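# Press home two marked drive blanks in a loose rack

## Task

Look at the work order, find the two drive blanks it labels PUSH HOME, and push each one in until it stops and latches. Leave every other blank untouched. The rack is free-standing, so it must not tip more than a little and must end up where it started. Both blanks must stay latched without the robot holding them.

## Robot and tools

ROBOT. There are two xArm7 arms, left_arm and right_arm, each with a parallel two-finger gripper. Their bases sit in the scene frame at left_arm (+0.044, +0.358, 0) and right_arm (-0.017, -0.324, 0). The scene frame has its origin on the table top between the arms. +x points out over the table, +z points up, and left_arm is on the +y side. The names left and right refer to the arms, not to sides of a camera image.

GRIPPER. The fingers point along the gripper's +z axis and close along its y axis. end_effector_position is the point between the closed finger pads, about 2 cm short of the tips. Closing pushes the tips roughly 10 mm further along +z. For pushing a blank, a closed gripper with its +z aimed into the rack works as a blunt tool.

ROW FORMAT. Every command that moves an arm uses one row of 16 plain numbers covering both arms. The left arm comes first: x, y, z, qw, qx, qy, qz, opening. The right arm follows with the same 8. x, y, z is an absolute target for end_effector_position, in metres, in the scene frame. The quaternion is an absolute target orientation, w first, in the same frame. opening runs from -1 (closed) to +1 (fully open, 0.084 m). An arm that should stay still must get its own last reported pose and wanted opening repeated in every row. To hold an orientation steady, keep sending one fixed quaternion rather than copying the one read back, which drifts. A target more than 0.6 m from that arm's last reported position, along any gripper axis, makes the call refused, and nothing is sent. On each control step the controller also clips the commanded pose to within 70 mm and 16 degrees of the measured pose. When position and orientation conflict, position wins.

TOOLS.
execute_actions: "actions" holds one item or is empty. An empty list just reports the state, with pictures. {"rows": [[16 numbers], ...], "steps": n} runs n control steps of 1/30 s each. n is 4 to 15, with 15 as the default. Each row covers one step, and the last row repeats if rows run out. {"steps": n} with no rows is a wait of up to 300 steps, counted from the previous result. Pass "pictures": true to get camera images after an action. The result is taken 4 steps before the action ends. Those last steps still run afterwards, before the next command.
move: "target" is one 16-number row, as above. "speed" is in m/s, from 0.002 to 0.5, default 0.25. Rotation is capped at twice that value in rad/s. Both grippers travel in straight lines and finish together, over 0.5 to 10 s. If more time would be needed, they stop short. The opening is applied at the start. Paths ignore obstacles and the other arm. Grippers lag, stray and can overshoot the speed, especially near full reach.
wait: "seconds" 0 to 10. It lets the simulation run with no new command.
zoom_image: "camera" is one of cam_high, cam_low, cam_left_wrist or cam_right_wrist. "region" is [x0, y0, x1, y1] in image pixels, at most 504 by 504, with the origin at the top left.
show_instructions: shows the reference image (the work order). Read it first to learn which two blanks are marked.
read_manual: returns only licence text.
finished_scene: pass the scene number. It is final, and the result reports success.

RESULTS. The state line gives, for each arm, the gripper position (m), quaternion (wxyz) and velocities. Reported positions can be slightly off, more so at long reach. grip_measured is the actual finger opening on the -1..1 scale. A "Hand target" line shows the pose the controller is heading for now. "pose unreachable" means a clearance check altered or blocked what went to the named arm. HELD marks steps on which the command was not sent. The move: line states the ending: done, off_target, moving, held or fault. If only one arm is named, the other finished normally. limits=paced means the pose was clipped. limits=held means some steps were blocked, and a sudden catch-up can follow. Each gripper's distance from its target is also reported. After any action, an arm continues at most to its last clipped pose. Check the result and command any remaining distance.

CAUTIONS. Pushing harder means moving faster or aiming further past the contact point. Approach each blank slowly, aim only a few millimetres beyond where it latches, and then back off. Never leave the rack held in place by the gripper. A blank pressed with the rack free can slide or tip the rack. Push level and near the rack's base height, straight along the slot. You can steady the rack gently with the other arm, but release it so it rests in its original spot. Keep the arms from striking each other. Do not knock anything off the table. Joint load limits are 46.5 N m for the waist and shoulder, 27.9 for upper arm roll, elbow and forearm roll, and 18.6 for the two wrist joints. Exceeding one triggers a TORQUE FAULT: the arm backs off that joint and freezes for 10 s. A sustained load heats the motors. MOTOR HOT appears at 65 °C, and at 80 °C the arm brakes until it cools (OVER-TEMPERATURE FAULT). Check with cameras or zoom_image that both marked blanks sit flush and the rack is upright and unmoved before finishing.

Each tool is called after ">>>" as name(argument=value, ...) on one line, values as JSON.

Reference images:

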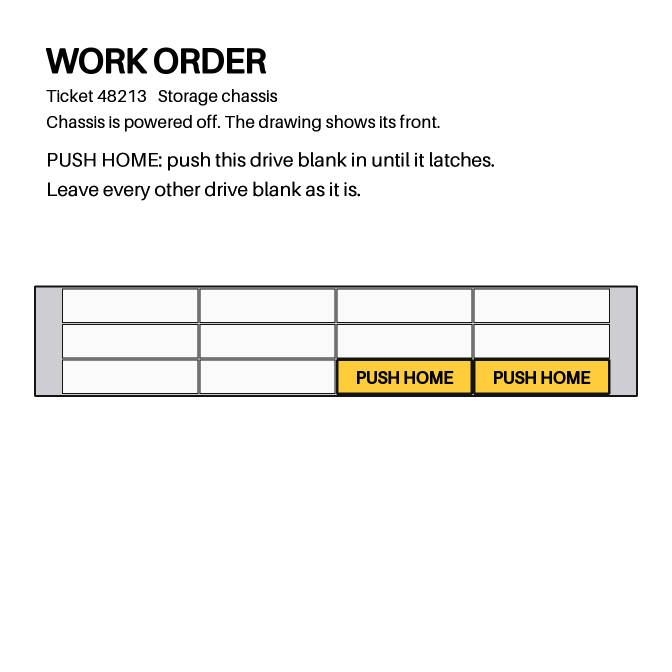

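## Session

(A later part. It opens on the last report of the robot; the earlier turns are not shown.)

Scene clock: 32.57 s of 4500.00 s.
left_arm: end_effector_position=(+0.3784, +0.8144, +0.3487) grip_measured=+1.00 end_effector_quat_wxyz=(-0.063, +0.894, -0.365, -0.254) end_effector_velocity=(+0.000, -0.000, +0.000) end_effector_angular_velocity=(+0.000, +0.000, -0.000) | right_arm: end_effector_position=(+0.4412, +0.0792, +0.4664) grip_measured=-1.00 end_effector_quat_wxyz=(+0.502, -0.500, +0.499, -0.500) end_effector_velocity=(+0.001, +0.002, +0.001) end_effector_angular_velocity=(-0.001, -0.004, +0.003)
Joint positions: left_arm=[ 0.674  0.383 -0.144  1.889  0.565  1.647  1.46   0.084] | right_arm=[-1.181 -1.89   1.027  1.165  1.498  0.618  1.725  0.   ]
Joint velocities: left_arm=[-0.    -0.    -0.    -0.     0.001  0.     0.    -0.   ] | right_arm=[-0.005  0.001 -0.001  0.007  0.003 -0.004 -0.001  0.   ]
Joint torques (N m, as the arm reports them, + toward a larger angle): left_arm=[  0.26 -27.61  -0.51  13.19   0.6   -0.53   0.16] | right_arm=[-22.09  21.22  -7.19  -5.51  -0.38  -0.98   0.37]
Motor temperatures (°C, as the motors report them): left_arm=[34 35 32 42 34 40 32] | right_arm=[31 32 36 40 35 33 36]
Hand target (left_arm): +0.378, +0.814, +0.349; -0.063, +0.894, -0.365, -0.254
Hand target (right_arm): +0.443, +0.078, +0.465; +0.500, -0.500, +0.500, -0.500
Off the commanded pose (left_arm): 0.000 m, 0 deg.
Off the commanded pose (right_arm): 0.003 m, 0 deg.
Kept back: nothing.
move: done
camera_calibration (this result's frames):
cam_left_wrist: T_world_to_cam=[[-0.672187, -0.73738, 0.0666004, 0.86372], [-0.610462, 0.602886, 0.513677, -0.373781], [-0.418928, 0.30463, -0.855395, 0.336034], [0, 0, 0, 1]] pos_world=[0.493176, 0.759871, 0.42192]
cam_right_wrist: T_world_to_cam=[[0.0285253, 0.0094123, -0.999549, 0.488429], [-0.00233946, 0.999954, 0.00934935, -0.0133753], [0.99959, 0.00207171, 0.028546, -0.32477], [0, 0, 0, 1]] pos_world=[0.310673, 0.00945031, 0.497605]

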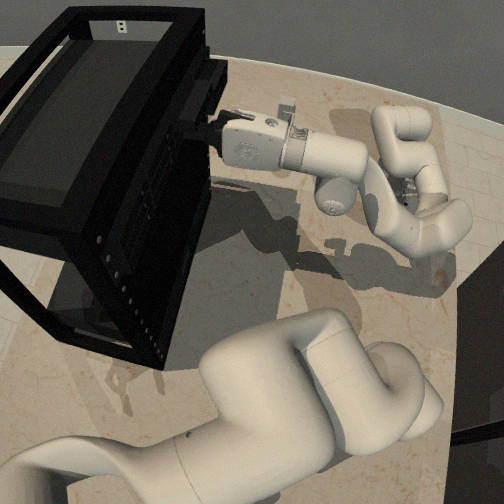

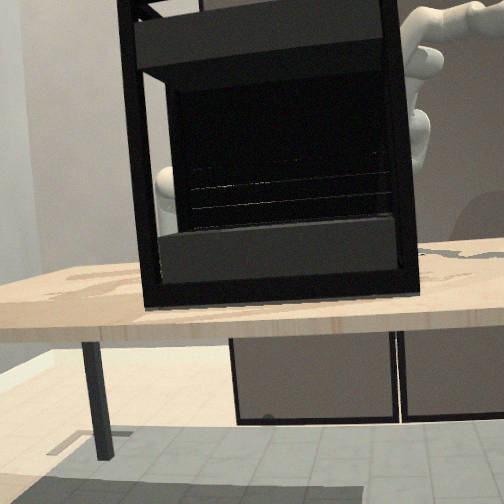

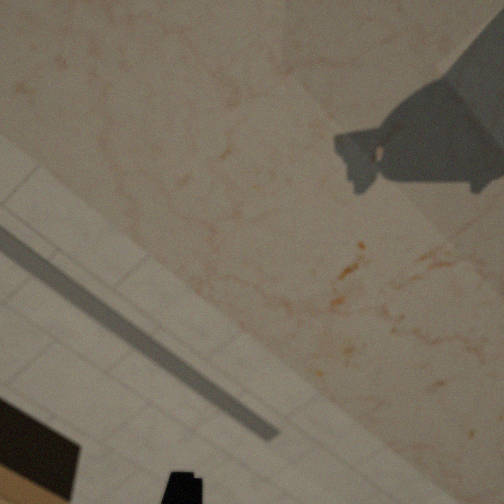

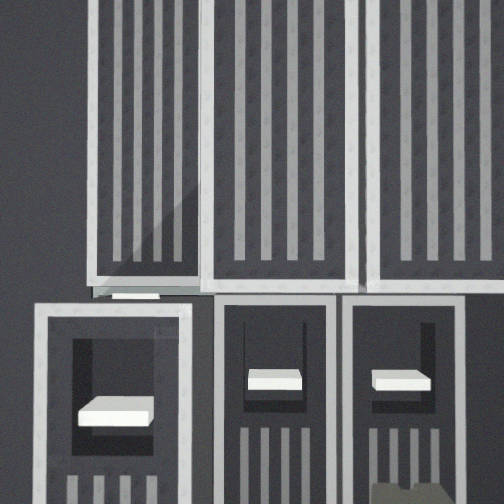

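>>> move(target=[0.3784,0.8144,0.3487,-0.063,0.894,-0.365,-0.254,1, 0.385,0.078,0.465,-0.5,0.5,-0.5,0.5,-1], speed=0.05)

Scene clock: 34.27 s of 4500.00 s.
left_arm: end_effector_position=(+0.3784, +0.8144, +0.3487) grip_measured=+1.00 end_effector_quat_wxyz=(-0.063, +0.894, -0.365, -0.254) end_effector_velocity=(+0.000, -0.000, +0.000) end_effector_angular_velocity=(+0.000, +0.000, -0.001) | right_arm: end_effector_position=(+0.3853, +0.0777, +0.4647) grip_measured=-1.00 end_effector_quat_wxyz=(+0.500, -0.500, +0.500, -0.500) end_effector_velocity=(-0.001, -0.001, +0.001) end_effector_angular_velocity=(+0.001, -0.001, -0.002)
Joint positions: left_arm=[ 0.674  0.383 -0.144  1.889  0.565  1.647  1.46   0.084] | right_arm=[-1.04  -1.958  0.997  1.052  1.41   0.691  1.773  0.   ]
Joint velocities: left_arm=[-0. -0. -0. -0.  0. -0.  0.  0.] | right_arm=[ 0.003 -0.002 -0.002 -0.003 -0.003  0.003  0.002  0.   ]
Joint torques (N m, as the arm reports them, + toward a larger angle): left_arm=[  0.38 -27.69  -0.36  13.23   0.47  -0.54   0.17] | right_arm=[  1.97  16.45 -13.57  -5.09  -0.8   -1.29   0.36]
Motor temperatures (°C, as the motors report them): left_arm=[34 35 32 42 34 40 32] | right_arm=[31 32 36 40 35 33 36]
Hand target (left_arm): +0.378, +0.814, +0.349; -0.063, +0.894, -0.365, -0.254
Hand target (right_arm): +0.385, +0.078, +0.465; +0.500, -0.500, +0.500, -0.500
Off the commanded pose (left_arm): 0.000 m, 0 deg.
Off the commanded pose (right_arm): 0.001 m, 0 deg.
Kept back: nothing.
move: done
camera_calibration (this result's frames):
cam_left_wrist: T_world_to_cam=[[-0.672187, -0.73738, 0.0666004, 0.86372], [-0.610462, 0.602886, 0.513677, -0.373781], [-0.418928, 0.30463, -0.855395, 0.336034], [0, 0, 0, 1]] pos_world=[0.493176, 0.759871, 0.42192]
cam_right_wrist: T_world_to_cam=[[0.0249366, 0.00868416, -0.999651, 0.4898], [0.000895356, 0.999962, 0.00870919, -0.0129368], [0.999689, -0.00111222, 0.0249279, -0.26698], [0, 0, 0, 1]] pos_world=[0.254695, 0.00838583, 0.496397]

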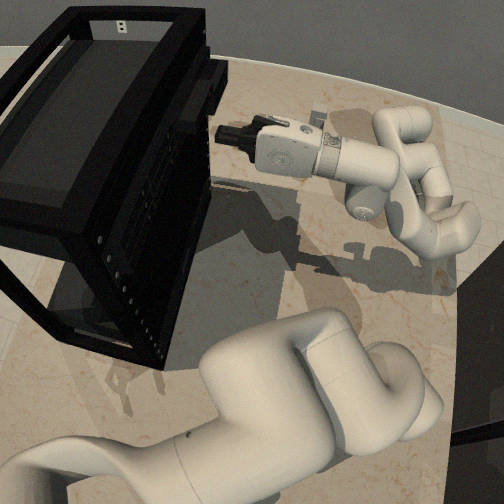

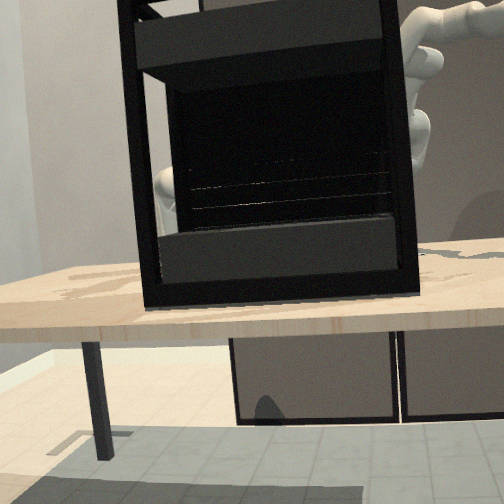

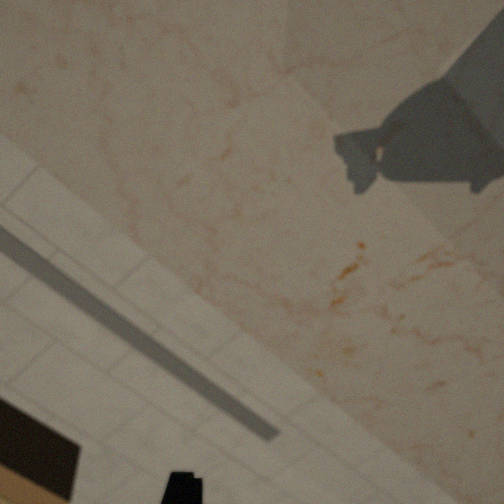

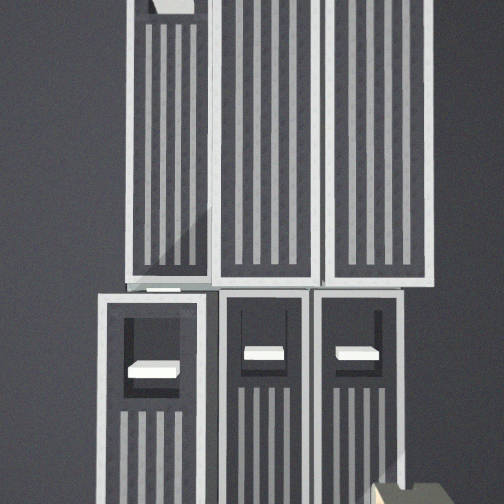

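>>> move(target=[0.3784,0.8144,0.3487,-0.063,0.894,-0.365,-0.254,1, 0.385,-0.03,0.465,-0.5,0.5,-0.5,0.5,-1], speed=0.1)

Scene clock: 35.97 s of 4500.00 s.
left_arm: end_effector_position=(+0.3784, +0.8144, +0.3487) grip_measured=+1.00 end_effector_quat_wxyz=(-0.063, +0.894, -0.365, -0.254) end_effector_velocity=(-0.000, +0.000, +0.000) end_effector_angular_velocity=(+0.001, +0.000, -0.000) | right_arm: end_effector_position=(+0.3855, -0.0291, +0.4649) grip_measured=-1.00 end_effector_quat_wxyz=(+0.500, -0.500, +0.500, -0.500) end_effector_velocity=(-0.000, -0.003, -0.001) end_effector_angular_velocity=(-0.001, +0.000, +0.002)
Joint positions: left_arm=[ 0.674  0.383 -0.144  1.889  0.565  1.647  1.46   0.084] | right_arm=[-0.946 -1.951  1.05   0.772  1.652  0.635  1.433  0.   ]
Joint velocities: left_arm=[-0.    -0.     0.     0.     0.001 -0.     0.     0.   ] | right_arm=[ 0.003  0.001  0.002 -0.008  0.011 -0.001 -0.014  0.   ]
Joint torques (N m, as the arm reports them, + toward a larger angle): left_arm=[  0.28 -27.49  -0.44  13.21   0.56  -0.68   0.11] | right_arm=[  1.29  13.7  -12.74  -1.67  -0.8   -1.41   0.38]
Motor temperatures (°C, as the motors report them): left_arm=[34 35 32 42 34 40 32] | right_arm=[31 32 36 40 35 33 36]
Hand target (left_arm): +0.378, +0.814, +0.349; -0.063, +0.894, -0.365, -0.254
Hand target (right_arm): +0.386, -0.030, +0.465; +0.500, -0.500, +0.500, -0.500
Off the commanded pose (left_arm): 0.000 m, 0 deg.
Off the commanded pose (right_arm): 0.001 m, 0 deg.
Kept back: nothing.
move: done
camera_calibration (this result's frames):
cam_left_wrist: T_world_to_cam=[[-0.672187, -0.73738, 0.0666003, 0.86372], [-0.610463, 0.602886, 0.513677, -0.373781], [-0.418928, 0.30463, -0.855395, 0.336034], [0, 0, 0, 1]] pos_world=[0.493176, 0.759871, 0.42192]
cam_right_wrist: T_world_to_cam=[[0.0259909, 0.00873079, -0.999624, 0.490478], [-0.000766479, 0.999962, 0.00871381, 0.0944893], [0.999662, 0.000539711, 0.0259966, -0.267735], [0, 0, 0, 1]] pos_world=[0.254969, -0.0986234, 0.496431]

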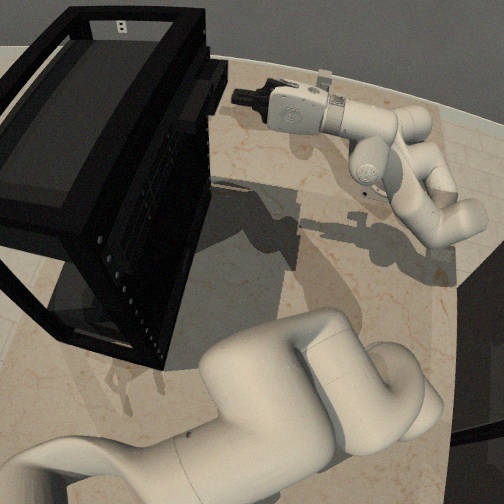

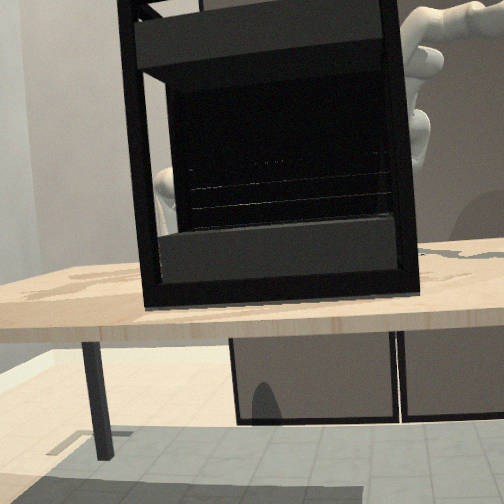

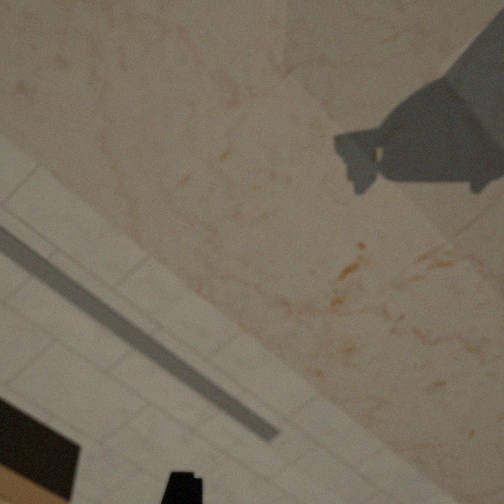

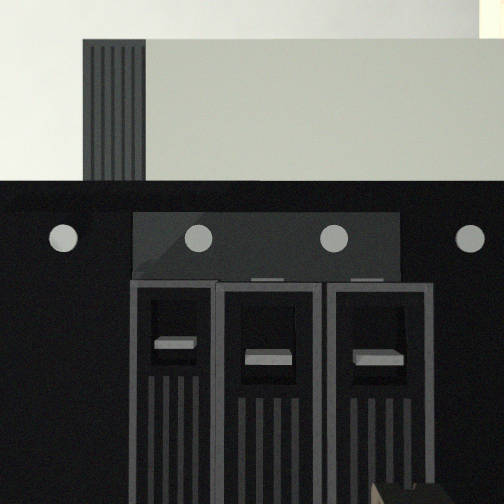

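>>> move(target=[0.3784,0.8144,0.3487,-0.063,0.894,-0.365,-0.254,1, 0.437,-0.03,0.465,-0.5,0.5,-0.5,0.5,-1], speed=0.025)

Scene clock: 38.57 s of 4500.00 s.
left_arm: end_effector_position=(+0.3784, +0.8144, +0.3487) grip_measured=+1.00 end_effector_quat_wxyz=(-0.063, +0.894, -0.365, -0.254) end_effector_velocity=(+0.000, -0.000, +0.000) end_effector_angular_velocity=(+0.000, -0.000, -0.001) | right_arm: end_effector_position=(+0.4369, -0.0297, +0.4652) grip_measured=-1.00 end_effector_quat_wxyz=(+0.500, -0.500, +0.500, -0.500) end_effector_velocity=(+0.001, -0.001, -0.000) end_effector_angular_velocity=(-0.000, -0.000, -0.001)
Joint positions: left_arm=[ 0.674  0.383 -0.144  1.889  0.565  1.647  1.46   0.084] | right_arm=[-1.097 -1.886  1.074  0.884  1.78   0.595  1.35   0.   ]
Joint velocities: left_arm=[-0.    -0.    -0.001  0.     0.    -0.     0.    -0.   ] | right_arm=[-0.002  0.     0.001  0.001  0.003 -0.001 -0.002  0.   ]
Joint torques (N m, as the arm reports them, + toward a larger angle): left_arm=[  0.4  -27.61  -0.61  13.16   0.76  -0.68   0.25] | right_arm=[ -4.21  15.27 -10.71  -4.51  -1.13  -0.62   0.22]
Motor temperatures (°C, as the motors report them): left_arm=[34 35 32 42 34 40 32] | right_arm=[31 32 36 40 35 33 36]
Hand target (left_arm): +0.378, +0.814, +0.349; -0.063, +0.894, -0.365, -0.254
Hand target (right_arm): +0.437, -0.030, +0.465; +0.500, -0.500, +0.500, -0.500
Off the commanded pose (left_arm): 0.000 m, 0 deg.
Off the commanded pose (right_arm): 0.000 m, 0 deg.
Kept back: nothing.
move: done
camera_calibration (this result's frames):
cam_left_wrist: T_world_to_cam=[[-0.672187, -0.73738, 0.0666005, 0.86372], [-0.610462, 0.602886, 0.513677, -0.373781], [-0.418928, 0.30463, -0.855395, 0.336034], [0, 0, 0, 1]] pos_world=[0.493176, 0.759871, 0.42192]
cam_right_wrist: T_world_to_cam=[[0.0260878, 0.00901878, -0.999619, 0.489425], [0.000142993, 0.999959, 0.00902559, 0.0945589], [0.99966, -0.000378397, 0.0260855, -0.319133], [0, 0, 0, 1]] pos_world=[0.306243, -0.0990898, 0.49671]

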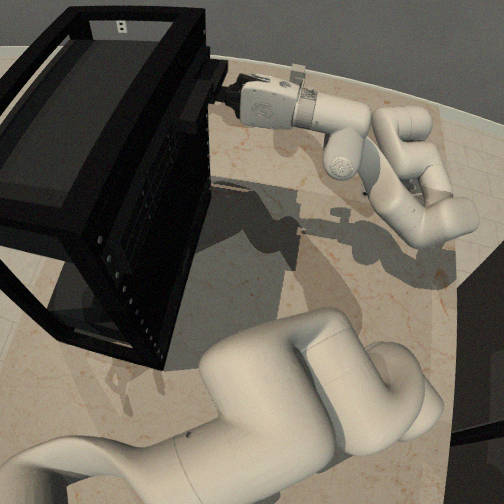

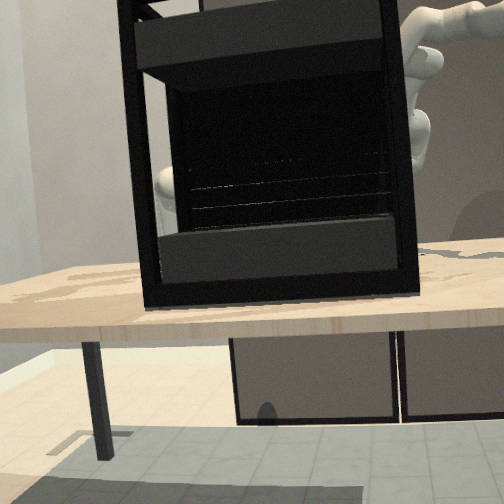

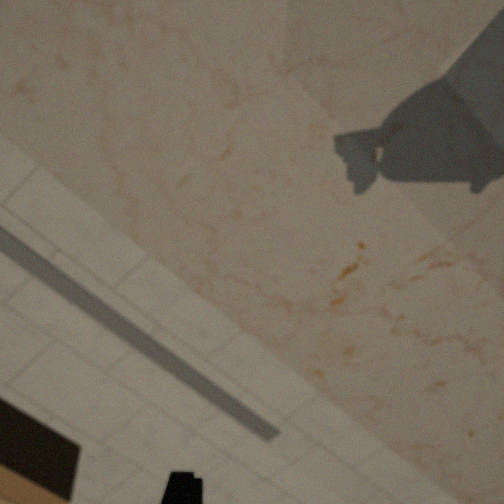

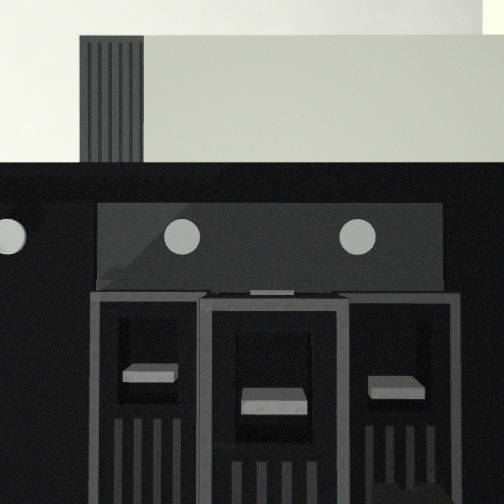

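>>> move(target=[0.3784,0.8144,0.3487,-0.063,0.894,-0.365,-0.254,1, 0.4415,-0.03,0.465,-0.5,0.5,-0.5,0.5,-1], speed=0.008)

Scene clock: 39.60 s of 4500.00 s.
left_arm: end_effector_position=(+0.3784, +0.8144, +0.3487) grip_measured=+1.00 end_effector_quat_wxyz=(-0.063, +0.894, -0.365, -0.254) end_effector_velocity=(+0.000, -0.000, +0.000) end_effector_angular_velocity=(+0.000, -0.000, -0.000) | right_arm: end_effector_position=(+0.4415, -0.0301, +0.4650) grip_measured=-1.00 end_effector_quat_wxyz=(+0.500, -0.500, +0.500, -0.500) end_effector_velocity=(+0.001, -0.001, +0.000) end_effector_angular_velocity=(+0.001, +0.000, -0.002)
Joint positions: left_arm=[ 0.674  0.383 -0.144  1.889  0.565  1.647  1.46   0.084] | right_arm=[-1.11  -1.881  1.076  0.894  1.79   0.592  1.343  0.   ]
Joint velocities: left_arm=[-0. -0. -0.  0.  0.  0. -0. -0.] | right_arm=[-0.003  0.001  0.     0.001  0.001 -0.    -0.001  0.   ]
Joint torques (N m, as the arm reports them, + toward a larger angle): left_arm=[  0.41 -27.83  -0.29  13.25   0.56  -0.64   0.2 ] | right_arm=[ -3.95  15.19 -11.24  -4.1   -1.11  -0.64   0.36]
Motor temperatures (°C, as the motors report them): left_arm=[34 35 32 42 34 40 32] | right_arm=[31 32 36 40 35 33 36]
Hand target (left_arm): +0.378, +0.814, +0.349; -0.063, +0.894, -0.365, -0.254
Hand target (right_arm): +0.442, -0.030, +0.465; +0.500, -0.500, +0.500, -0.500
Off the commanded pose (left_arm): 0.000 m, 0 deg.
Off the commanded pose (right_arm): 0.000 m, 0 deg.
Kept back: nothing.
move: done
camera_calibration (this result's frames):
cam_left_wrist: T_world_to_cam=[[-0.672186, -0.73738, 0.0666003, 0.86372], [-0.610463, 0.602885, 0.513677, -0.37378], [-0.418928, 0.30463, -0.855395, 0.336034], [0, 0, 0, 1]] pos_world=[0.493176, 0.759871, 0.42192]
cam_right_wrist: T_world_to_cam=[[0.0254985, 0.00896852, -0.999635, 0.489344], [0.000820256, 0.999959, 0.00899235, 0.0947455], [0.999675, -0.00104925, 0.0254901, -0.323515], [0, 0, 0, 1]] pos_world=[0.310854, -0.0994697, 0.496559]

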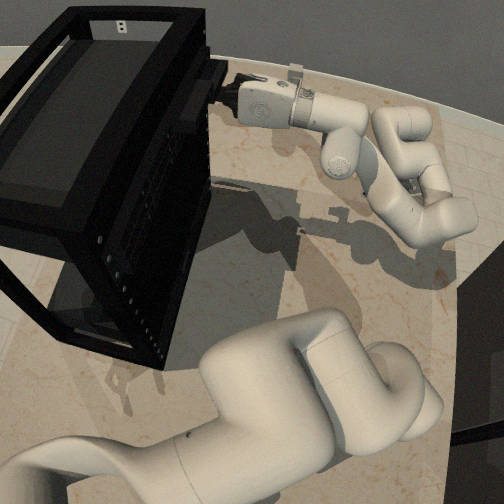

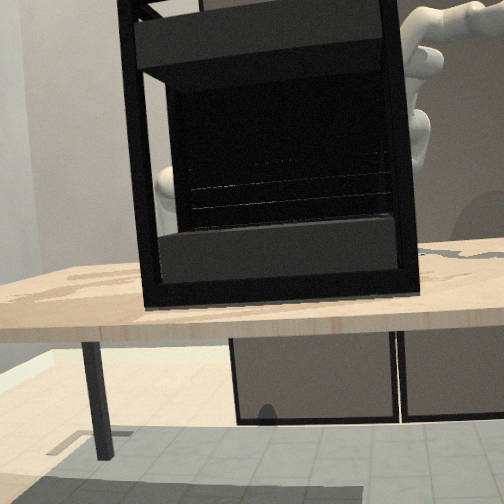

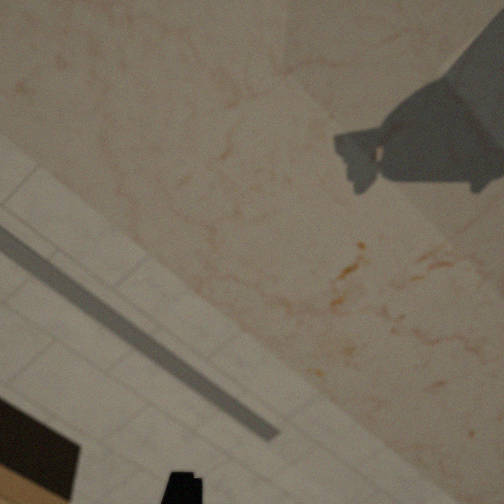

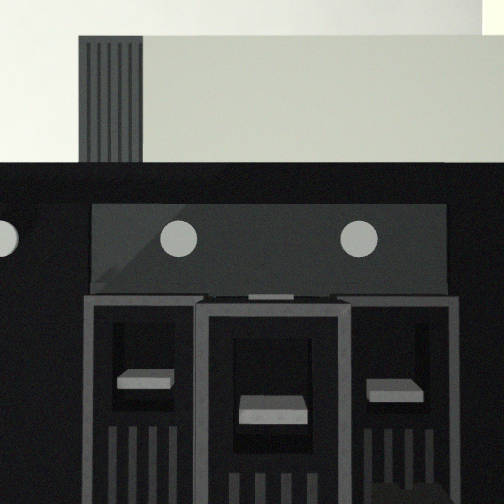

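Not stopped yet.

>>> move(target=[0.3784,0.8144,0.3487,-0.063,0.894,-0.365,-0.254,1, 0.4445,-0.03,0.465,-0.5,0.5,-0.5,0.5,-1], speed=0.006)

Scene clock: 40.53 s of 4500.00 s.
left_arm: end_effector_position=(+0.3784, +0.8144, +0.3487) grip_measured=+1.00 end_effector_quat_wxyz=(-0.063, +0.894, -0.365, -0.254) end_effector_velocity=(+0.000, -0.000, -0.000) end_effector_angular_velocity=(-0.000, -0.000, -0.000) | right_arm: end_effector_position=(+0.4439, -0.0300, +0.4652) grip_measured=-1.00 end_effector_quat_wxyz=(+0.500, -0.500, +0.500, -0.500) end_effector_velocity=(+0.001, -0.000, +0.001) end_effector_angular_velocity=(+0.000, -0.001, -0.001)
Joint positions: left_arm=[ 0.674  0.383 -0.144  1.889  0.565  1.647  1.46   0.084] | right_arm=[-1.118 -1.879  1.076  0.9    1.796  0.591  1.339  0.   ]
Joint velocities: left_arm=[ 0.  0. -0.  0. -0.  0.  0.  0.] | right_arm=[-0.005  0.001 -0.001  0.004  0.002 -0.    -0.001  0.   ]
Joint torques (N m, as the arm reports them, + toward a larger angle): left_arm=[  0.37 -27.66  -0.59  13.19   0.5   -0.68   0.19] | right_arm=[ -9.73  15.99 -10.47  -1.09  -0.7   -0.92   0.32]
Motor temperatures (°C, as the motors report them): left_arm=[34 35 32 42 34 40 32] | right_arm=[31 32 36 40 35 33 36]
Hand target (left_arm): +0.378, +0.814, +0.349; -0.063, +0.894, -0.365, -0.254
Hand target (right_arm): +0.444, -0.030, +0.465; +0.500, -0.500, +0.500, -0.500
Off the commanded pose (left_arm): 0.000 m, 0 deg.
Off the commanded pose (right_arm): 0.001 m, 0 deg.
Kept back: nothing.
move: done
camera_calibration (this result's frames):
cam_left_wrist: T_world_to_cam=[[-0.672187, -0.73738, 0.0666003, 0.86372], [-0.610462, 0.602886, 0.513677, -0.373781], [-0.418928, 0.30463, -0.855395, 0.336034], [0, 0, 0, 1]] pos_world=[0.493176, 0.759871, 0.42192]
cam_right_wrist: T_world_to_cam=[[0.0259186, 0.00901964, -0.999623, 0.489296], [0.0000633562, 0.999959, 0.00902431, 0.0948642], [0.999664, -0.00029723, 0.0259169, -0.326085], [0, 0, 0, 1]] pos_world=[0.313288, -0.0993706, 0.496707]

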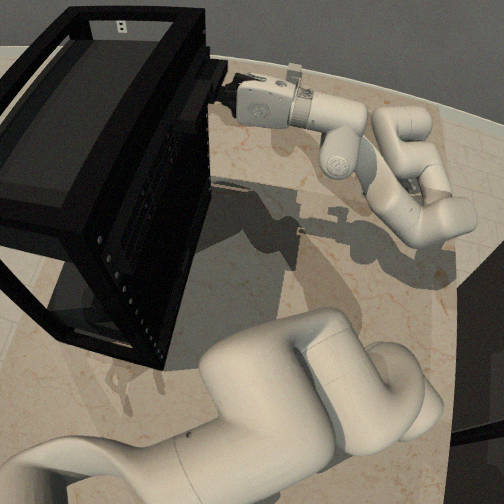

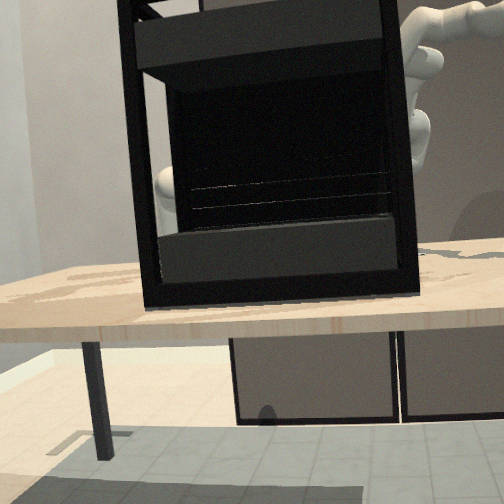

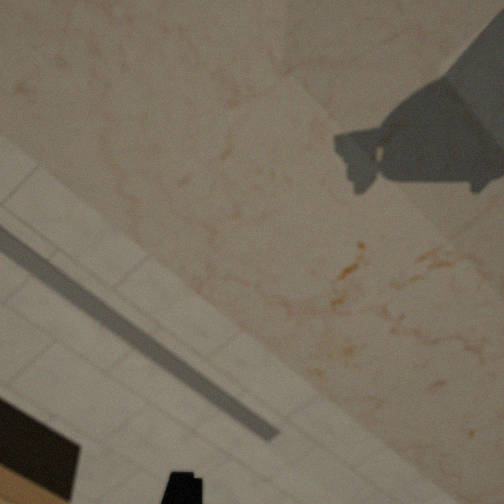

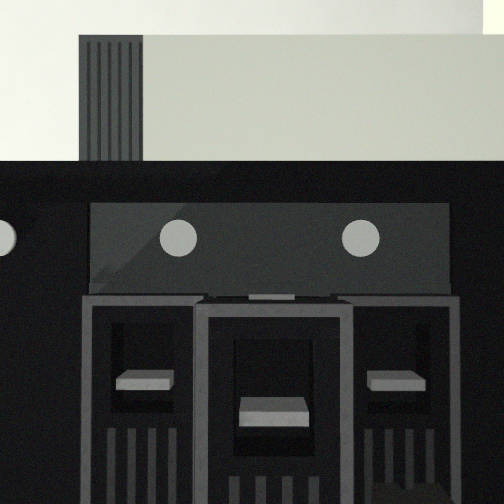

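>>> move(target=[0.3784,0.8144,0.3487,-0.063,0.894,-0.365,-0.254,1, 0.34,-0.01,0.465,-0.5,0.5,-0.5,0.5,-1], speed=0.1)

Scene clock: 42.23 s of 4500.00 s.
left_arm: end_effector_position=(+0.3784, +0.8144, +0.3487) grip_measured=+1.00 end_effector_quat_wxyz=(-0.063, +0.894, -0.365, -0.254) end_effector_velocity=(+0.000, -0.000, -0.000) end_effector_angular_velocity=(-0.001, -0.000, -0.000) | right_arm: end_effector_position=(+0.3402, -0.0107, +0.4645) grip_measured=-1.00 end_effector_quat_wxyz=(+0.499, -0.500, +0.500, -0.500) end_effector_velocity=(-0.002, +0.001, +0.000) end_effector_angular_velocity=(+0.001, -0.001, +0.002)
Joint positions: left_arm=[ 0.674  0.383 -0.144  1.889  0.565  1.647  1.46   0.084] | right_arm=[-0.832 -2.017  1.017  0.736  1.48   0.694  1.578  0.   ]
Joint velocities: left_arm=[-0.     0.    -0.001  0.    -0.     0.     0.     0.   ] | right_arm=[ 0.005 -0.002 -0.003 -0.001 -0.006  0.003  0.005  0.   ]
Joint torques (N m, as the arm reports them, + toward a larger angle): left_arm=[  0.34 -27.66  -0.52  13.19   0.6   -0.59   0.08] | right_arm=[  2.07  13.42 -11.81  -1.98  -0.86  -1.18   0.16]
Motor temperatures (°C, as the motors report them): left_arm=[34 36 32 42 34 40 32] | right_arm=[31 32 36 40 35 33 36]
Hand target (left_arm): +0.378, +0.814, +0.349; -0.063, +0.894, -0.365, -0.254
Hand target (right_arm): +0.340, -0.010, +0.465; +0.500, -0.500, +0.500, -0.500
Off the commanded pose (left_arm): 0.000 m, 0 deg.
Off the commanded pose (right_arm): 0.001 m, 0 deg.
Kept back: nothing.
move: done
camera_calibration (this result's frames):
cam_left_wrist: T_world_to_cam=[[-0.672187, -0.73738, 0.0666004, 0.86372], [-0.610462, 0.602886, 0.513677, -0.373781], [-0.418928, 0.30463, -0.855395, 0.336033], [0, 0, 0, 1]] pos_world=[0.493176, 0.759871, 0.42192]
cam_right_wrist: T_world_to_cam=[[0.0242173, 0.00849629, -0.999671, 0.491775], [0.0015017, 0.999962, 0.00853515, 0.0753256], [0.999706, -0.00170791, 0.0242036, -0.221672], [0, 0, 0, 1]] pos_world=[0.209584, -0.0798796, 0.496336]

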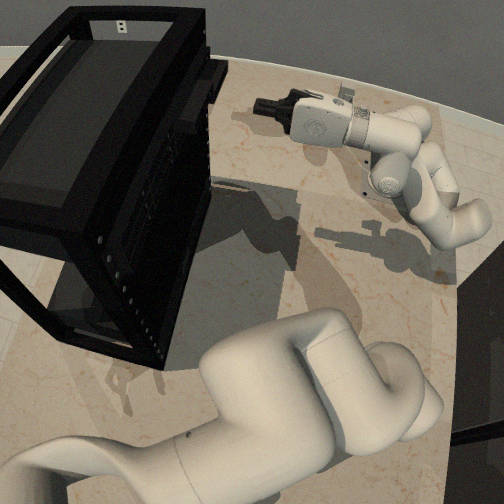

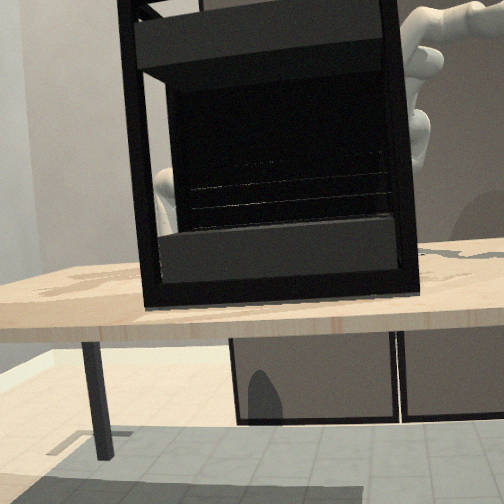

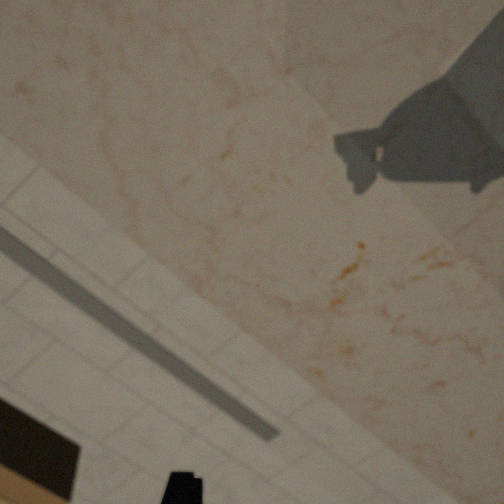

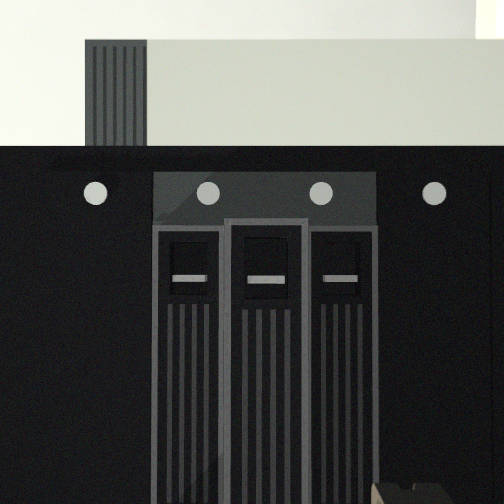

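>>> finished_scene(scene=1)

The scene is finished: the task was done.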